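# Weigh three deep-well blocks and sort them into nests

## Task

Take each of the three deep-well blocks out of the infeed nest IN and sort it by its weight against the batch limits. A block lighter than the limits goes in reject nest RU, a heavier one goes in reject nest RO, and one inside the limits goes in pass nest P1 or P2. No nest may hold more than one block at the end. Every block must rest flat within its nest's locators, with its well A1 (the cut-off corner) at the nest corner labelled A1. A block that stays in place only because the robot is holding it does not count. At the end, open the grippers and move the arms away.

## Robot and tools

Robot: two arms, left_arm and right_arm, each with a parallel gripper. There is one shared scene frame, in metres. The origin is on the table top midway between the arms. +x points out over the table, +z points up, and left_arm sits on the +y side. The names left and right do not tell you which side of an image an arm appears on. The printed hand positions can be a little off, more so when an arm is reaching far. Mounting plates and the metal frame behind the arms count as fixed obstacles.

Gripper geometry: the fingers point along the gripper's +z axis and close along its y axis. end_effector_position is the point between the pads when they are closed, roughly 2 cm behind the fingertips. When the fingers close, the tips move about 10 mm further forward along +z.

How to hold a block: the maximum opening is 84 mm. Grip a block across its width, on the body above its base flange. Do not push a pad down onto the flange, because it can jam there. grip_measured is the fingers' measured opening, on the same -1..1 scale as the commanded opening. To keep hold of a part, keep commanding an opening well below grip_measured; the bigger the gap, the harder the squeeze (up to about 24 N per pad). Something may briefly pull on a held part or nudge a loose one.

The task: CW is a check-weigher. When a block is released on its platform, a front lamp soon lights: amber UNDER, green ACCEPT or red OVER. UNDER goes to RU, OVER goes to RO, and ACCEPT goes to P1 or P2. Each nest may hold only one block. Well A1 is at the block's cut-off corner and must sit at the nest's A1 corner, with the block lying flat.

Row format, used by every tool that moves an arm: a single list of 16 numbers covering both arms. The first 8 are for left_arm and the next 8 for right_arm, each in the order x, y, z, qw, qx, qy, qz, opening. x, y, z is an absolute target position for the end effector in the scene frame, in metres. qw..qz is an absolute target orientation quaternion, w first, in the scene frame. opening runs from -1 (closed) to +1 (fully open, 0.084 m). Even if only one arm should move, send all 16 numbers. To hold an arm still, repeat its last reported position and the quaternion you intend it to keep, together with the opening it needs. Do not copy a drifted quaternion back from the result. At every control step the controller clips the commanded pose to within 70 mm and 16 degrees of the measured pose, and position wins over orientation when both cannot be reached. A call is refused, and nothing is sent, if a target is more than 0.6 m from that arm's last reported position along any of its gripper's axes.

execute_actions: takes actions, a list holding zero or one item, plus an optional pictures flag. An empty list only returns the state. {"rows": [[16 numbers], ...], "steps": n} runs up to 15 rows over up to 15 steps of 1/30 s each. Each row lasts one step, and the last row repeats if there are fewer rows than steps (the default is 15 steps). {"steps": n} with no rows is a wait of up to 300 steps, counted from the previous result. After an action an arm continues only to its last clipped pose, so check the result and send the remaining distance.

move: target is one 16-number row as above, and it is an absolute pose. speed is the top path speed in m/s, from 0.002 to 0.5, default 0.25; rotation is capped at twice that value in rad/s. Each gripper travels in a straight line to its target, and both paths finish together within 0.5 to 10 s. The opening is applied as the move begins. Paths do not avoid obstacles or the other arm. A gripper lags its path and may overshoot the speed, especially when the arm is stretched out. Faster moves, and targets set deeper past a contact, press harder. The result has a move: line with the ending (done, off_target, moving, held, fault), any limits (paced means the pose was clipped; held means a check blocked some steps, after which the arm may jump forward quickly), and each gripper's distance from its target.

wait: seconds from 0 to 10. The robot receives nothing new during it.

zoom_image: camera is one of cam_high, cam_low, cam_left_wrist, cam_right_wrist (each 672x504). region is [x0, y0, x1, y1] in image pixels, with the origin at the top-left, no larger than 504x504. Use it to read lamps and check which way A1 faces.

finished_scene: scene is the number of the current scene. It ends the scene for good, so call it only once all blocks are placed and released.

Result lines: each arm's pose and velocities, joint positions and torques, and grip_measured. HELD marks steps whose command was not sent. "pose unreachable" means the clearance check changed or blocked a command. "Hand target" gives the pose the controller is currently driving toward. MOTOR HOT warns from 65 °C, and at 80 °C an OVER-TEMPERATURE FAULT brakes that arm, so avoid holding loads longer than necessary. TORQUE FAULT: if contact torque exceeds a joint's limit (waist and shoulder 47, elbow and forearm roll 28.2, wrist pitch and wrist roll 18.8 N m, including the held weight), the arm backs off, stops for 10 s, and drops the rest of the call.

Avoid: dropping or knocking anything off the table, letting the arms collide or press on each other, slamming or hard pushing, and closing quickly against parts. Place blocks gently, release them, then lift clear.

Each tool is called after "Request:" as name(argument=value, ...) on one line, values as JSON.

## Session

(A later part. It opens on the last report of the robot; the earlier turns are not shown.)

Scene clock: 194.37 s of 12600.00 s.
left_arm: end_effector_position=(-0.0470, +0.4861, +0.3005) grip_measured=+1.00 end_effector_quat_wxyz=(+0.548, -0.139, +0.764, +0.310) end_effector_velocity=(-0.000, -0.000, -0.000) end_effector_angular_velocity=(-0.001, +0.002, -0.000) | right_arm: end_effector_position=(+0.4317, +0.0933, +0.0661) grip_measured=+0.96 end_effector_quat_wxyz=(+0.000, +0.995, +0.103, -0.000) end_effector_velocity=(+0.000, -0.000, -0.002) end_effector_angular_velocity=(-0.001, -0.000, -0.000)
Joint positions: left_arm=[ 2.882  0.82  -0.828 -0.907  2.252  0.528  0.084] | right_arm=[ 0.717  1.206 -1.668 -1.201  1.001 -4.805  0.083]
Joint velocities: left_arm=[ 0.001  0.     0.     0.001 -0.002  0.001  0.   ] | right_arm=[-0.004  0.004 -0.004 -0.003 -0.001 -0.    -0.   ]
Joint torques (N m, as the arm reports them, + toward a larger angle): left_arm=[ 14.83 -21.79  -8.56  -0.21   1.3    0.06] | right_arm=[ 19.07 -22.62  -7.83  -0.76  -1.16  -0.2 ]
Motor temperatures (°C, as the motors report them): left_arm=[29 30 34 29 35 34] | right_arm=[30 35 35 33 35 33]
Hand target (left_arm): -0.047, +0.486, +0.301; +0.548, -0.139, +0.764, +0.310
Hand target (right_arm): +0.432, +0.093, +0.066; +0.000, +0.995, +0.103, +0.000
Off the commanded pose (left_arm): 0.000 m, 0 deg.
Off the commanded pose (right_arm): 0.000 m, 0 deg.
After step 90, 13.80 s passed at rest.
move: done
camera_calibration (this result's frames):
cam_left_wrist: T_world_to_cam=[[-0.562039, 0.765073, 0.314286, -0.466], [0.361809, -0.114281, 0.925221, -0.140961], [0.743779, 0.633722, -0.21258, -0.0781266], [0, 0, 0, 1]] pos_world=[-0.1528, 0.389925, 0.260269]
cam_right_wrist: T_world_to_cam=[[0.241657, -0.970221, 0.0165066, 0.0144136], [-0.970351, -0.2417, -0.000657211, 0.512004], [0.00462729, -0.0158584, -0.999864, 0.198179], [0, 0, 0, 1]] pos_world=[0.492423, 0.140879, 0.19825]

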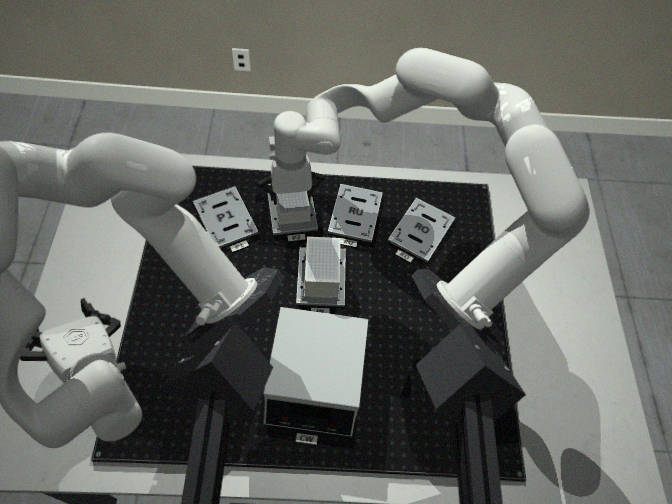

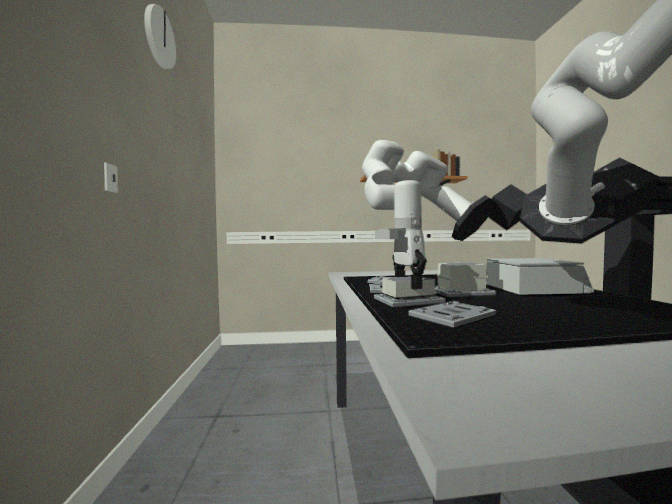

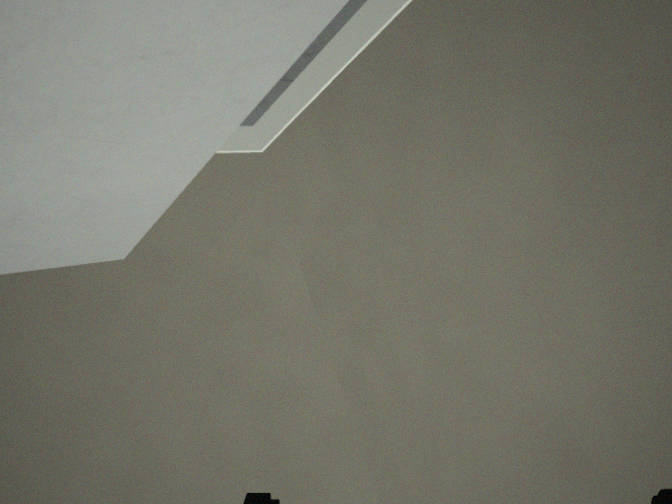

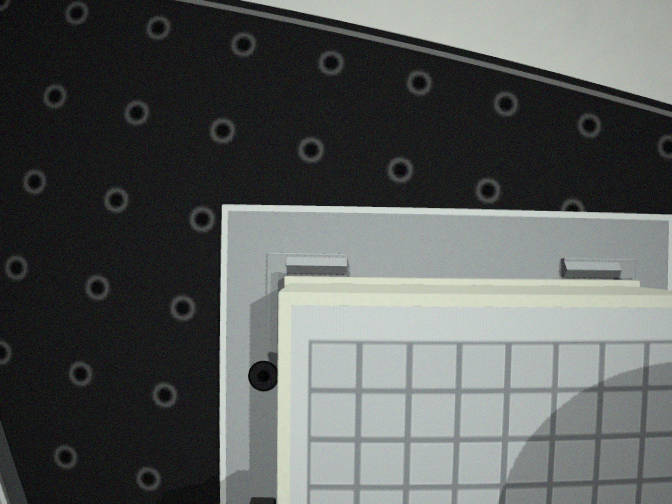

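Request:
move(target=[-0.047,0.4861,0.3005,0.548,-0.139,0.764,0.310,1,0.4317,0.0933,0.0572,0,0.9947,0.1028,0,0.2], speed=0.008)

Request:
move(target=[-0.047,0.4861,0.3005,0.548,-0.139,0.764,0.310,1,0.4317,0.0933,0.0572,0,0.9947,0.1028,0,1], speed=0.008)

Scene clock: 205.53 s of 12600.00 s.
left_arm: end_effector_position=(-0.0470, +0.4861, +0.3005) grip_measured=+1.00 end_effector_quat_wxyz=(+0.548, -0.139, +0.764, +0.310) end_effector_velocity=(-0.000, -0.000, -0.000) end_effector_angular_velocity=(-0.000, +0.002, +0.001) | right_arm: end_effector_position=(+0.4317, +0.0933, +0.0573) grip_measured=+0.96 end_effector_quat_wxyz=(+0.000, +0.995, +0.103, -0.000) end_effector_velocity=(+0.000, +0.001, -0.001) end_effector_angular_velocity=(+0.003, +0.001, -0.000)
Joint positions: left_arm=[ 2.882  0.82  -0.828 -0.907  2.252  0.528  0.084] | right_arm=[ 0.703  1.222 -1.68  -1.214  0.994 -4.804  0.083]
Joint velocities: left_arm=[ 0.001 -0.     0.    -0.    -0.002 -0.    -0.   ] | right_arm=[-0.002  0.003 -0.003 -0.002 -0.004 -0.    -0.   ]
Joint torques (N m, as the arm reports them, + toward a larger angle): left_arm=[ 14.99 -21.5   -8.56  -0.13   1.21   0.04] | right_arm=[ 19.1  -21.76  -7.74  -0.69  -1.33   0.05]
Motor temperatures (°C, as the motors report them): left_arm=[29 30 34 29 35 34] | right_arm=[30 35 35 33 35 33]
Hand target (left_arm): -0.047, +0.486, +0.300; +0.548, -0.139, +0.764, +0.310
Hand target (right_arm): +0.432, +0.093, +0.057; +0.000, +0.995, +0.103, +0.000
Off the commanded pose (left_arm): 0.000 m, 0 deg.
Off the commanded pose (right_arm): 0.000 m, 0 deg.
After step 90, 6.83 s passed at rest.
move: done
camera_calibration (this result's frames):
cam_left_wrist: T_world_to_cam=[[-0.562039, 0.765073, 0.314286, -0.466], [0.361809, -0.114281, 0.925221, -0.140961], [0.743778, 0.633722, -0.21258, -0.0781265], [0, 0, 0, 1]] pos_world=[-0.1528, 0.389925, 0.260269]
cam_right_wrist: T_world_to_cam=[[0.241642, -0.970226, 0.0164681, 0.0145814], [-0.970354, -0.241686, -0.0006892, 0.512015], [0.00464878, -0.0158133, -0.999864, 0.189341], [0, 0, 0, 1]] pos_world=[0.492433, 0.140888, 0.189428]

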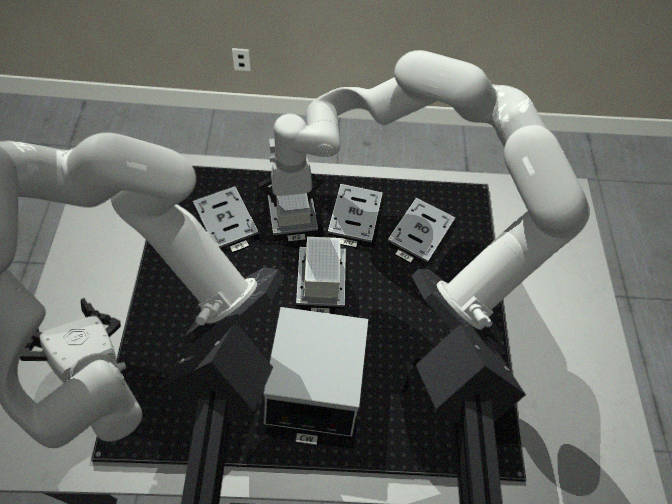

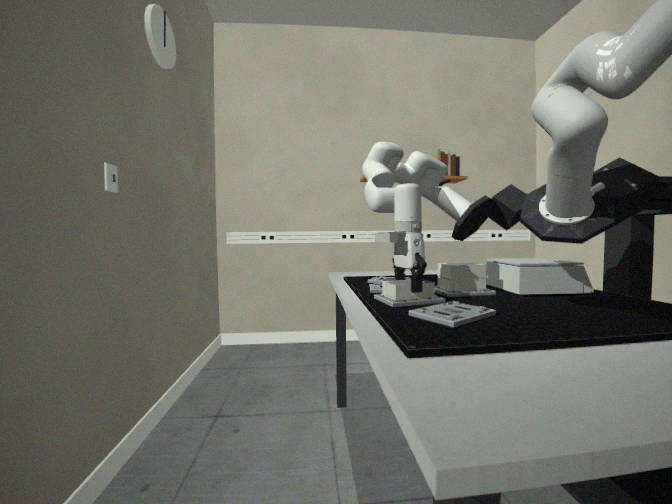

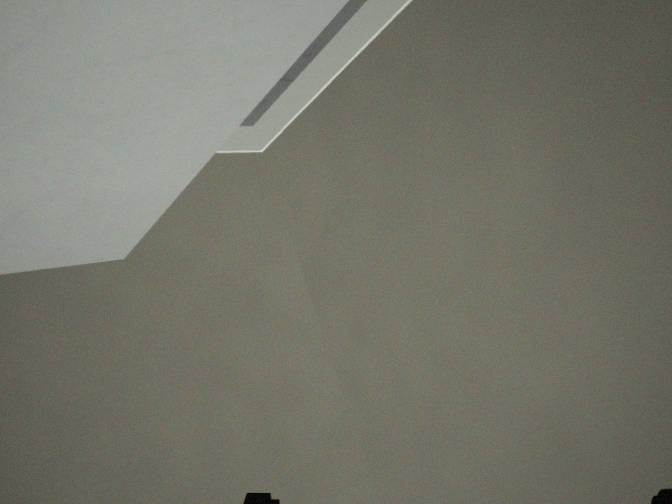

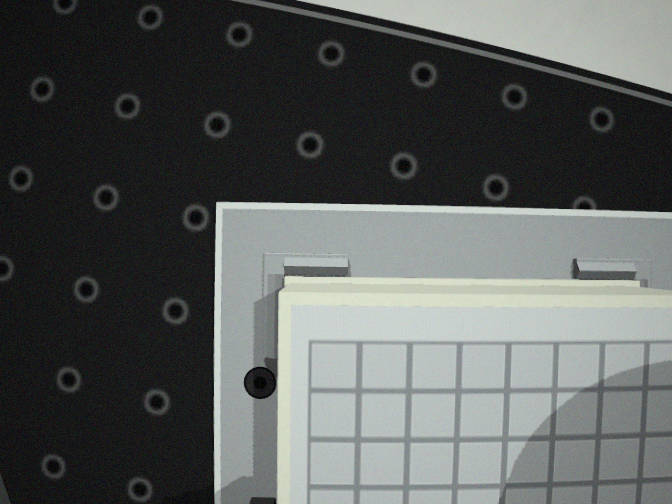

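Scene clock: 206.23 s of 12600.00 s.
left_arm: end_effector_position=(-0.0470, +0.4861, +0.3005) grip_measured=+1.00 end_effector_quat_wxyz=(+0.548, -0.139, +0.764, +0.310) end_effector_velocity=(+0.000, +0.000, +0.000) end_effector_angular_velocity=(+0.000, -0.001, -0.000) | right_arm: end_effector_position=(+0.4317, +0.0933, +0.0572) grip_measured=+1.00 end_effector_quat_wxyz=(-0.000, +0.995, +0.103, +0.000) end_effector_velocity=(+0.000, -0.001, -0.001) end_effector_angular_velocity=(-0.001, -0.000, -0.000)
Joint positions: left_arm=[ 2.882  0.82  -0.828 -0.907  2.252  0.528  0.084] | right_arm=[ 0.703  1.223 -1.681 -1.214  0.994 -4.804  0.084]
Joint velocities: left_arm=[-0.    -0.    -0.     0.     0.001 -0.    -0.   ] | right_arm=[-0.002 -0.    -0.    -0.001 -0.    -0.     0.   ]
Joint torques (N m, as the arm reports them, + toward a larger angle): left_arm=[ 14.7  -21.22  -8.49  -0.34   1.09   0.03] | right_arm=[ 18.56 -21.3   -7.82  -0.63  -1.13  -0.12]
Motor temperatures (°C, as the motors report them): left_arm=[29 30 34 29 35 34] | right_arm=[30 35 35 33 35 33]
Hand target (left_arm): -0.047, +0.486, +0.300; +0.548, -0.139, +0.764, +0.310
Hand target (right_arm): +0.432, +0.093, +0.057; +0.000, +0.995, +0.103, +0.000
Off the commanded pose (left_arm): 0.000 m, 0 deg.
Off the commanded pose (right_arm): 0.000 m, 0 deg.
move: done
camera_calibration (this result's frames):
cam_left_wrist: T_world_to_cam=[[-0.562039, 0.765073, 0.314286, -0.466], [0.361809, -0.114281, 0.925221, -0.140961], [0.743779, 0.633722, -0.21258, -0.0781265], [0, 0, 0, 1]] pos_world=[-0.1528, 0.389925, 0.260269]
cam_right_wrist: T_world_to_cam=[[0.241589, -0.970241, 0.0163713, 0.0146406], [-0.970367, -0.241634, -0.000802567, 0.512086], [0.00473454, -0.0156923, -0.999866, 0.189213], [0, 0, 0, 1]] pos_world=[0.492479, 0.140911, 0.189359]

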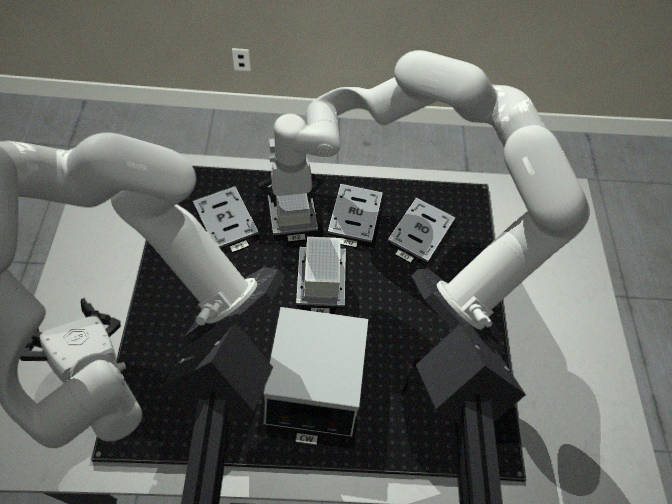

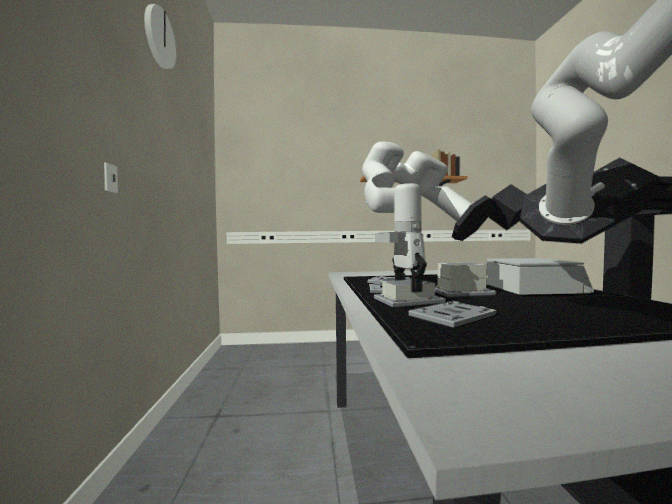

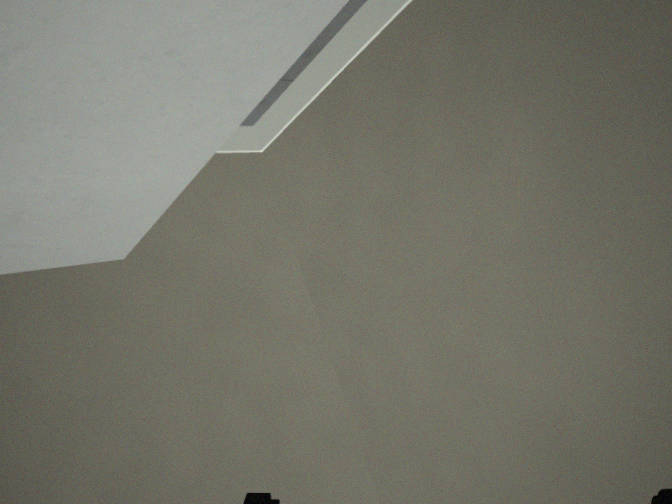

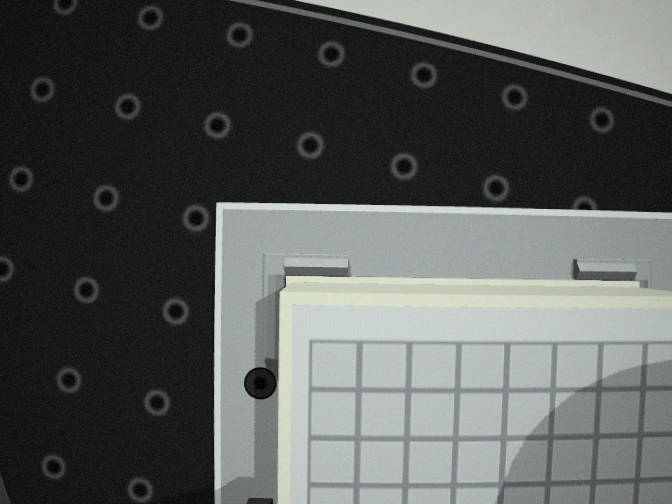

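Request:
move(target=[-0.047,0.4861,0.3005,0.548,-0.139,0.764,0.310,1,0.4317,0.0933,0.084,0,0.9947,0.1028,0,1], speed=0.025)

Request:
move(target=[-0.047,0.4861,0.3005,0.548,-0.139,0.764,0.310,1,0.38,0.07,0.15,0,0.998,0.06,0,1], speed=0.1)

Request:
move(target=[-0.047,0.4861,0.3005,0.548,-0.139,0.764,0.310,1,0.221,0.002,0.145,0,1,0.0087,0,1], speed=0.12)

Request:
move(target=[-0.047,0.4861,0.3005,0.548,-0.139,0.764,0.310,1,0.221,0.002,0.1234,0,1,0.0087,0,1], speed=0.025)

Scene clock: 230.37 s of 12600.00 s.
left_arm: end_effector_position=(-0.0470, +0.4861, +0.3005) grip_measured=+1.00 end_effector_quat_wxyz=(+0.548, -0.139, +0.764, +0.310) end_effector_velocity=(+0.000, +0.000, -0.001) end_effector_angular_velocity=(-0.001, +0.001, -0.001) | right_arm: end_effector_position=(+0.4316, +0.0933, +0.0838) grip_measured=+1.00 end_effector_quat_wxyz=(-0.000, +0.995, +0.103, -0.000) end_effector_velocity=(-0.002, -0.000, +0.001) end_effector_angular_velocity=(-0.002, +0.003, +0.002)
Joint positions: left_arm=[ 2.882  0.82  -0.828 -0.907  2.252  0.528  0.084] | right_arm=[ 0.745  1.175 -1.645 -1.174  1.015 -4.809  0.084]
Joint velocities: left_arm=[-0.001  0.    -0.    -0.001 -0.001  0.     0.   ] | right_arm=[ 0.002 -0.002  0.004  0.004  0.002 -0.001 -0.   ]
Joint torques (N m, as the arm reports them, + toward a larger angle): left_arm=[ 14.7  -21.87  -8.52  -0.18   1.15   0.17] | right_arm=[ 18.91 -21.61  -8.29  -0.5   -1.28  -0.12]
Motor temperatures (°C, as the motors report them): left_arm=[29 30 34 29 35 34] | right_arm=[31 35 35 33 35 33]
Hand target (left_arm): -0.047, +0.486, +0.301; +0.548, -0.139, +0.764, +0.310
Hand target (right_arm): +0.432, +0.093, +0.084; -0.000, +0.995, +0.103, -0.000
Off the commanded pose (left_arm): 0.000 m, 0 deg.
Off the commanded pose (right_arm): 0.000 m, 0 deg.
After step 90, 19.73 s passed at rest.
move: done
camera_calibration (this result's frames):
cam_left_wrist: T_world_to_cam=[[-0.562039, 0.765073, 0.314286, -0.466], [0.361809, -0.114281, 0.925221, -0.140961], [0.743779, 0.633722, -0.21258, -0.0781265], [0, 0, 0, 1]] pos_world=[-0.1528, 0.389925, 0.260269]
cam_right_wrist: T_world_to_cam=[[0.241604, -0.970237, 0.0163515, 0.0142161], [-0.970364, -0.241646, -0.000640165, 0.512017], [0.0045724, -0.0157123, -0.999866, 0.215876], [0, 0, 0, 1]] pos_world=[0.492421, 0.140912, 0.215943]

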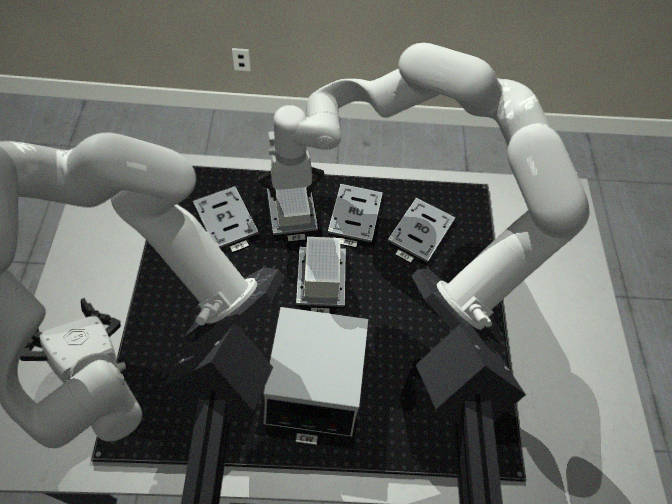

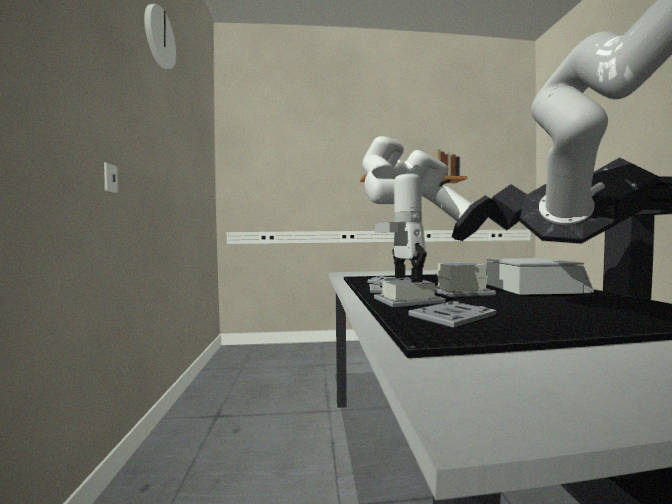

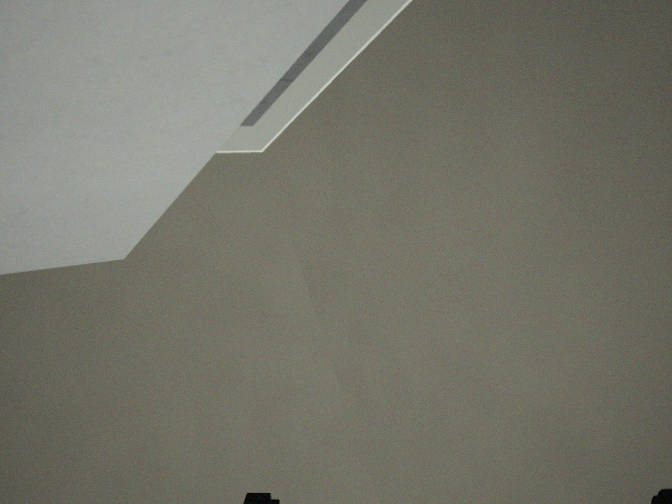

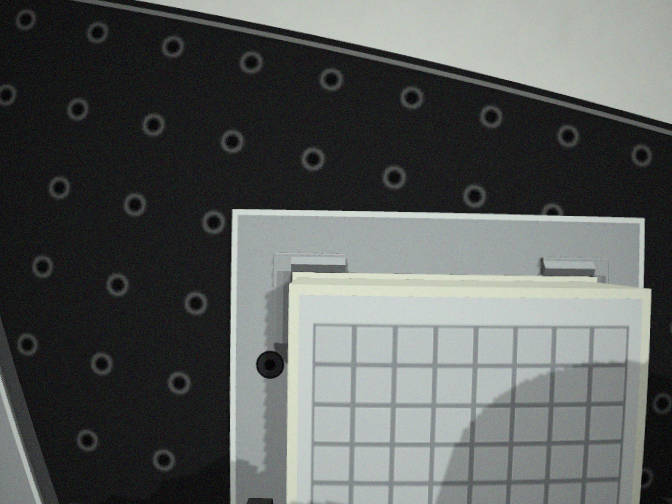

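Scene clock: 231.73 s of 12600.00 s.
left_arm: end_effector_position=(-0.0470, +0.4861, +0.3005) grip_measured=+1.00 end_effector_quat_wxyz=(+0.548, -0.139, +0.764, +0.310) end_effector_velocity=(-0.001, +0.000, +0.000) end_effector_angular_velocity=(+0.001, +0.003, +0.001) | right_arm: end_effector_position=(+0.3800, +0.0703, +0.1498) grip_measured=+1.00 end_effector_quat_wxyz=(-0.000, +0.998, +0.060, -0.000) end_effector_velocity=(-0.001, -0.001, +0.001) end_effector_angular_velocity=(+0.000, -0.000, -0.001)
Joint positions: left_arm=[ 2.882  0.82  -0.828 -0.907  2.252  0.528  0.084] | right_arm=[ 0.875  0.99  -1.377 -1.115  1.03  -4.608  0.084]
Joint velocities: left_arm=[ 0.002 -0.    -0.    -0.001 -0.001  0.     0.   ] | right_arm=[ 0.002 -0.004  0.006  0.001 -0.     0.003  0.   ]
Joint torques (N m, as the arm reports them, + toward a larger angle): left_arm=[ 14.76 -21.61  -8.6   -0.23   1.32   0.06] | right_arm=[ 16.91 -21.45  -8.86  -1.15  -1.27  -0.04]
Motor temperatures (°C, as the motors report them): left_arm=[29 30 34 29 35 34] | right_arm=[31 35 35 33 35 33]
Hand target (left_arm): -0.047, +0.486, +0.301; +0.548, -0.139, +0.764, +0.310
Hand target (right_arm): +0.380, +0.070, +0.150; -0.000, +0.998, +0.060, +0.000
Off the commanded pose (left_arm): 0.000 m, 0 deg.
Off the commanded pose (right_arm): 0.000 m, 0 deg.
move: done
camera_calibration (this result's frames):
cam_left_wrist: T_world_to_cam=[[-0.562039, 0.765073, 0.314286, -0.466], [0.361809, -0.114281, 0.925221, -0.140961], [0.743779, 0.633722, -0.21258, -0.0781265], [0, 0, 0, 1]] pos_world=[-0.1528, 0.389925, 0.260269]
cam_right_wrist: T_world_to_cam=[[0.157575, -0.987374, 0.0162003, 0.0364056], [-0.987502, -0.157605, -0.000605089, 0.457001], [0.0031507, -0.0159025, -0.999869, 0.282235], [0, 0, 0, 1]] pos_world=[0.444664, 0.11246, 0.281885]

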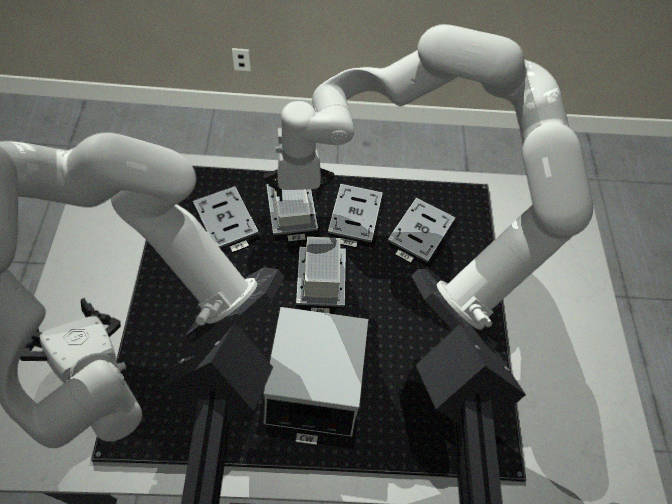

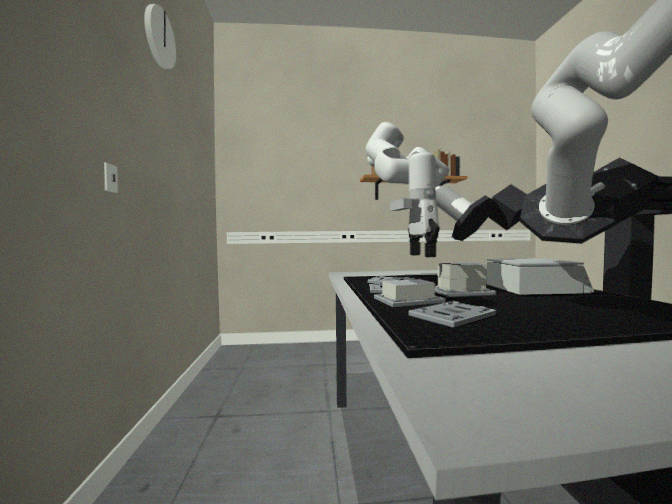

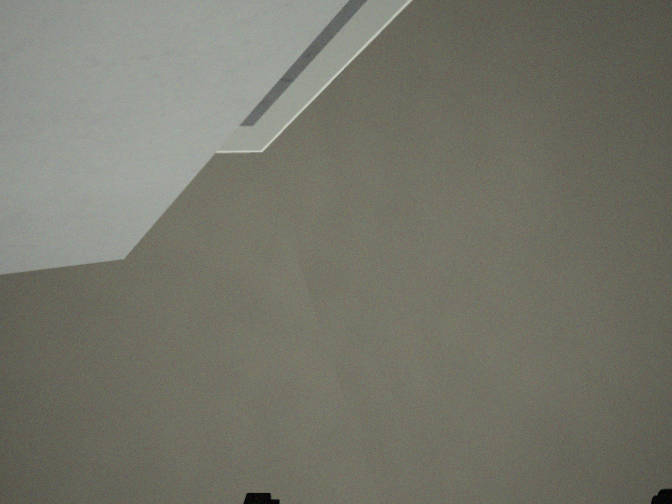

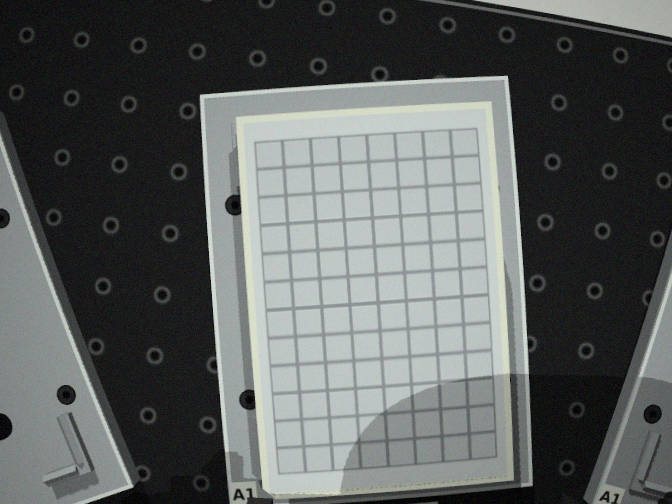

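Scene clock: 233.63 s of 12600.00 s.
left_arm: end_effector_position=(-0.0470, +0.4861, +0.3005) grip_measured=+1.00 end_effector_quat_wxyz=(+0.548, -0.139, +0.764, +0.310) end_effector_velocity=(-0.000, +0.000, +0.001) end_effector_angular_velocity=(+0.003, +0.001, +0.002) | right_arm: end_effector_position=(+0.2214, +0.0030, +0.1451) grip_measured=+1.00 end_effector_quat_wxyz=(-0.001, +1.000, +0.009, +0.000) end_effector_velocity=(-0.003, -0.002, -0.000) end_effector_angular_velocity=(-0.002, -0.001, -0.003)
Joint positions: left_arm=[ 2.882  0.82  -0.828 -0.907  2.252  0.528  0.084] | right_arm=[ 1.011  0.915 -0.935 -1.222  0.91  -4.083  0.084]
Joint velocities: left_arm=[ 0.002 -0.    -0.    -0.     0.002  0.    -0.   ] | right_arm=[ 0.005  0.     0.008 -0.001 -0.     0.012 -0.   ]
Joint torques (N m, as the arm reports them, + toward a larger angle): left_arm=[ 14.62 -21.54  -8.53  -0.2    1.23   0.09] | right_arm=[ 12.46 -17.25  -7.66  -0.93  -1.2   -0.09]
Motor temperatures (°C, as the motors report them): left_arm=[29 30 34 29 35 34] | right_arm=[31 35 35 33 35 33]
Hand target (left_arm): -0.047, +0.486, +0.300; +0.548, -0.139, +0.764, +0.310
Hand target (right_arm): +0.221, +0.003, +0.145; -0.001, +1.000, +0.009, +0.000
Off the commanded pose (left_arm): 0.000 m, 0 deg.
Off the commanded pose (right_arm): 0.001 m, 0 deg.
move: done
camera_calibration (this result's frames):
cam_left_wrist: T_world_to_cam=[[-0.562039, 0.765073, 0.314286, -0.466], [0.361809, -0.114281, 0.925221, -0.140961], [0.743778, 0.633722, -0.21258, -0.0781266], [0, 0, 0, 1]] pos_world=[-0.1528, 0.389925, 0.260269]
cam_right_wrist: T_world_to_cam=[[0.0553518, -0.998353, 0.0150668, 0.0179061], [-0.998465, -0.0553764, -0.00122333, 0.291956], [0.00205567, -0.014976, -0.999886, 0.277192], [0, 0, 0, 1]] pos_world=[0.289947, 0.0381954, 0.277248]

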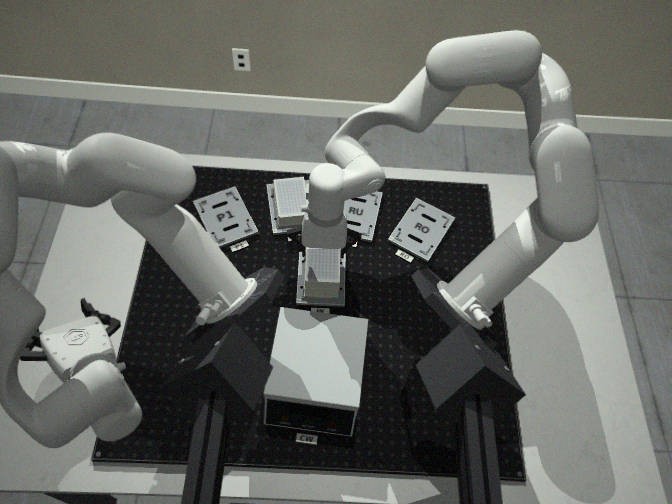

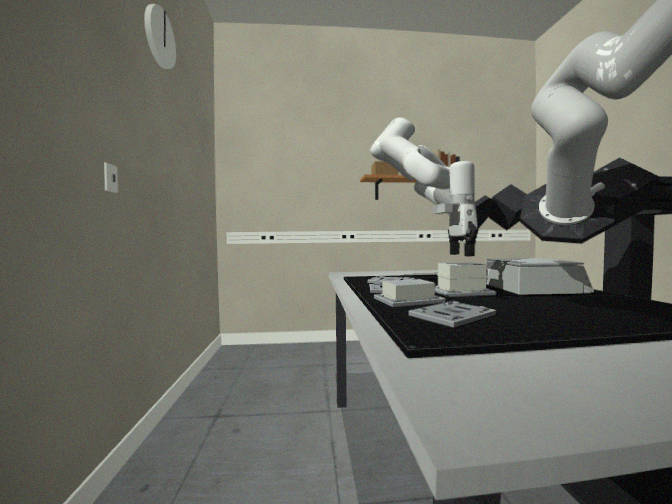

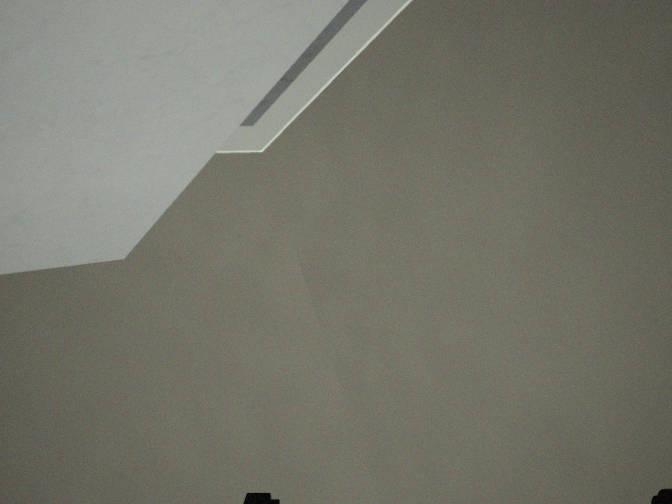

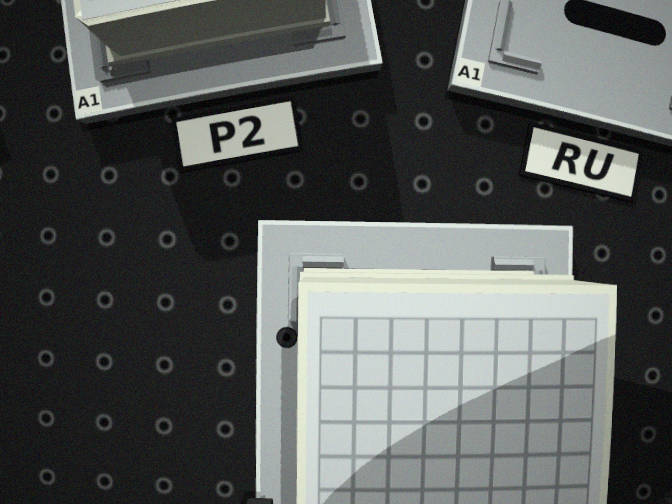

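Scene clock: 234.83 s of 12600.00 s.
left_arm: end_effector_position=(-0.0470, +0.4861, +0.3005) grip_measured=+1.00 end_effector_quat_wxyz=(+0.548, -0.139, +0.764, +0.310) end_effector_velocity=(+0.000, -0.000, -0.000) end_effector_angular_velocity=(-0.001, -0.001, -0.001) | right_arm: end_effector_position=(+0.2211, +0.0020, +0.1235) grip_measured=+1.00 end_effector_quat_wxyz=(-0.000, +1.000, +0.009, +0.000) end_effector_velocity=(+0.001, +0.000, -0.001) end_effector_angular_velocity=(+0.001, -0.003, -0.000)
Joint positions: left_arm=[ 2.882  0.82  -0.828 -0.907  2.252  0.528  0.084] | right_arm=[ 0.962  0.957 -0.951 -1.289  0.902 -4.053  0.084]
Joint velocities: left_arm=[-0.002  0.    -0.     0.    -0.    -0.    -0.   ] | right_arm=[-0.003  0.003 -0.002 -0.007  0.001  0.003  0.   ]
Joint torques (N m, as the arm reports them, + toward a larger angle): left_arm=[ 14.49 -21.53  -8.48   0.01   1.22   0.07] | right_arm=[ 13.21 -17.02  -6.76  -0.95  -1.18   0.12]
Motor temperatures (°C, as the motors report them): left_arm=[29 30 34 29 35 34] | right_arm=[30 35 35 33 35 33]
Hand target (left_arm): -0.047, +0.486, +0.301; +0.548, -0.139, +0.764, +0.310
Hand target (right_arm): +0.221, +0.002, +0.123; +0.000, +1.000, +0.009, +0.000
Off the commanded pose (left_arm): 0.000 m, 0 deg.
Off the commanded pose (right_arm): 0.000 m, 0 deg.
move: done
camera_calibration (this result's frames):
cam_left_wrist: T_world_to_cam=[[-0.562039, 0.765073, 0.314286, -0.466], [0.361809, -0.114281, 0.925221, -0.140961], [0.743779, 0.633722, -0.21258, -0.0781264], [0, 0, 0, 1]] pos_world=[-0.1528, 0.389925, 0.260269]
cam_right_wrist: T_world_to_cam=[[0.0553988, -0.99833, 0.0163853, 0.0170891], [-0.998463, -0.0554207, -0.000887335, 0.291511], [0.00179394, -0.0163109, -0.999865, 0.255725], [0, 0, 0, 1]] pos_world=[0.289657, 0.0373874, 0.255669]

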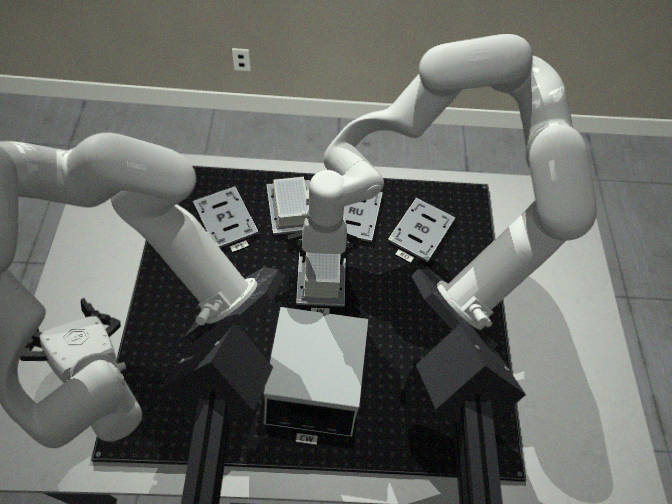

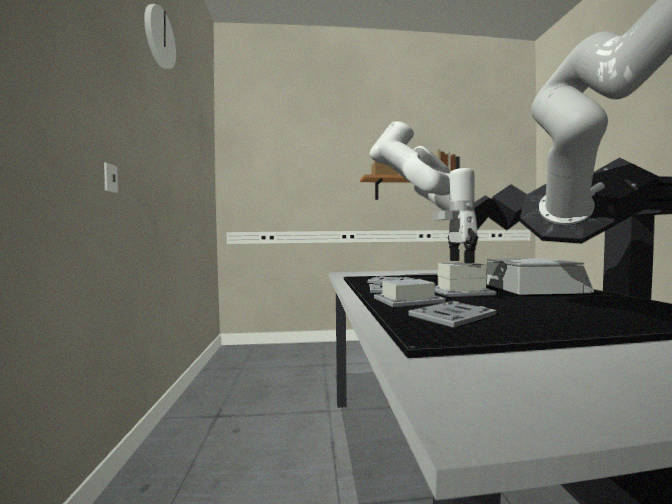

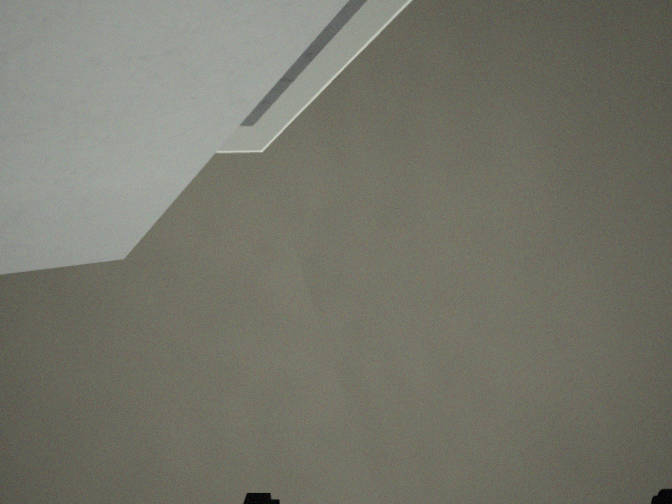

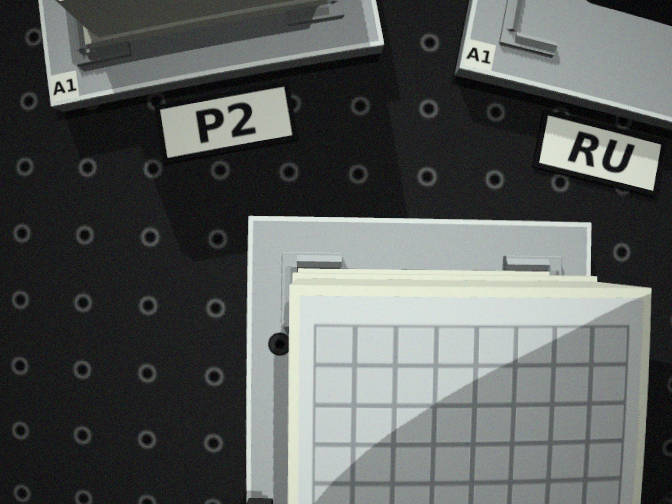

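Request:
execute_actions(actions=[])

Scene clock: 267.40 s of 12600.00 s.
left_arm: end_effector_position=(-0.0470, +0.4861, +0.3005) grip_measured=+1.00 end_effector_quat_wxyz=(+0.548, -0.139, +0.764, +0.310) end_effector_velocity=(-0.000, -0.000, +0.000) end_effector_angular_velocity=(+0.000, +0.000, +0.000) | right_arm: end_effector_position=(+0.2211, +0.0020, +0.1233) grip_measured=+1.00 end_effector_quat_wxyz=(+0.000, +1.000, +0.009, +0.000) end_effector_velocity=(+0.000, -0.000, -0.000) end_effector_angular_velocity=(-0.001, -0.000, -0.001)
Joint positions: left_arm=[ 2.882  0.82  -0.828 -0.907  2.252  0.528  0.084] | right_arm=[ 0.961  0.957 -0.952 -1.29   0.902 -4.052  0.084]
Joint velocities: left_arm=[ 0.001 -0.     0.     0.001 -0.    -0.    -0.   ] | right_arm=[-0.     0.    -0.     0.     0.001  0.001  0.   ]
Joint torques (N m, as the arm reports them, + toward a larger angle): left_arm=[ 15.02 -21.74  -8.56  -0.33   1.17  -0.02] | right_arm=[ 12.98 -16.77  -6.64  -0.68  -1.25  -0.24]
Motor temperatures (°C, as the motors report them): left_arm=[29 30 34 29 35 34] | right_arm=[30 35 35 33 35 33]
Hand target (left_arm): -0.047, +0.486, +0.301; +0.548, -0.139, +0.764, +0.310
Hand target (right_arm): +0.221, +0.002, +0.123; +0.000, +1.000, +0.009, +0.000
Off the commanded pose (left_arm): 0.000 m, 0 deg.
Off the commanded pose (right_arm): 0.000 m, 0 deg.
Steps of this call (steps 1 to 90: nothing new was sent; then 29.57 s passed at rest). Readings (end_effector_position):
1: left_arm (-0.0470, +0.4861, +0.3005) | right_arm (+0.2211, +0.0020, +0.1235)
2: left_arm (-0.0470, +0.4861, +0.3005) | right_arm (+0.2211, +0.0020, +0.1235)
4: left_arm (-0.0470, +0.4861, +0.3005) | right_arm (+0.2211, +0.0020, +0.1234)
8: left_arm (-0.0470, +0.4861, +0.3005) | right_arm (+0.2211, +0.0020, +0.1234)
90: the state above
camera_calibration (this result's frames):
cam_left_wrist: T_world_to_cam=[[-0.562039, 0.765073, 0.314286, -0.466], [0.361809, -0.114281, 0.925221, -0.140961], [0.743779, 0.633722, -0.21258, -0.0781264], [0, 0, 0, 1]] pos_world=[-0.1528, 0.389925, 0.260269]
cam_right_wrist: T_world_to_cam=[[0.0554226, -0.998328, 0.0164253, 0.017062], [-0.998461, -0.0554446, -0.0008839, 0.291495], [0.00179311, -0.016351, -0.999865, 0.255532], [0, 0, 0, 1]] pos_world=[0.289642, 0.0373735, 0.255475]

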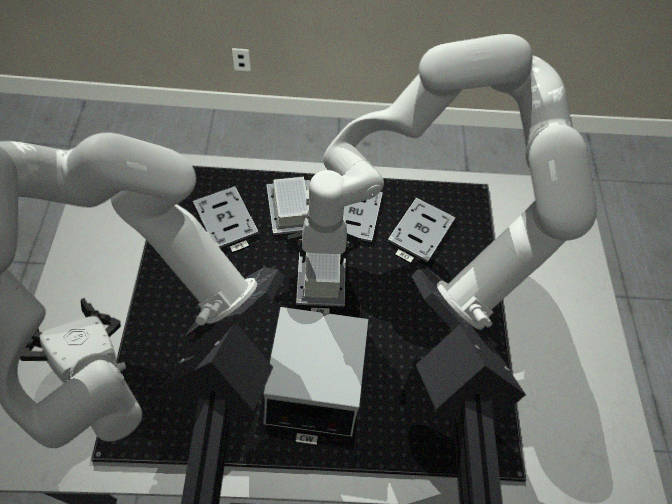

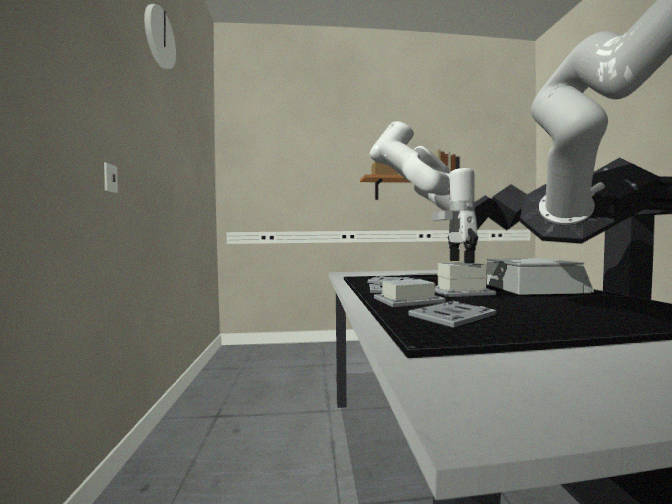

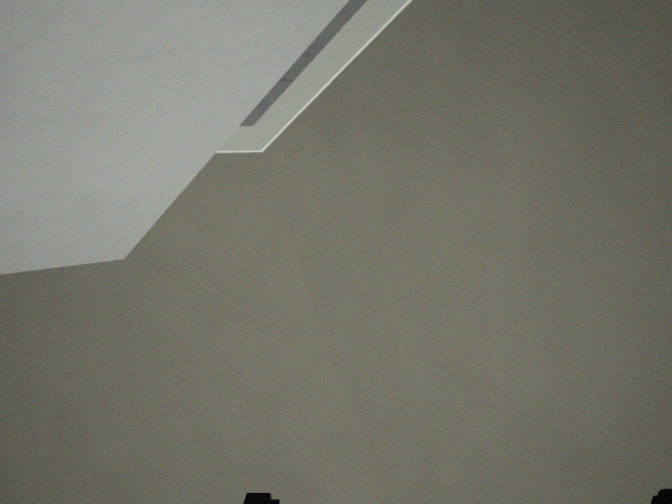

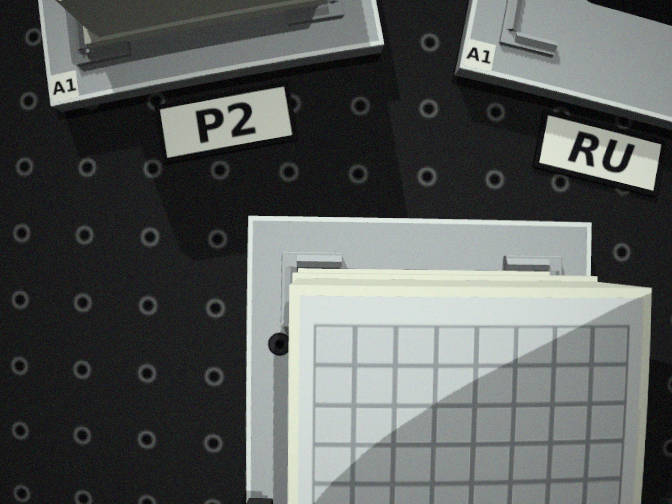

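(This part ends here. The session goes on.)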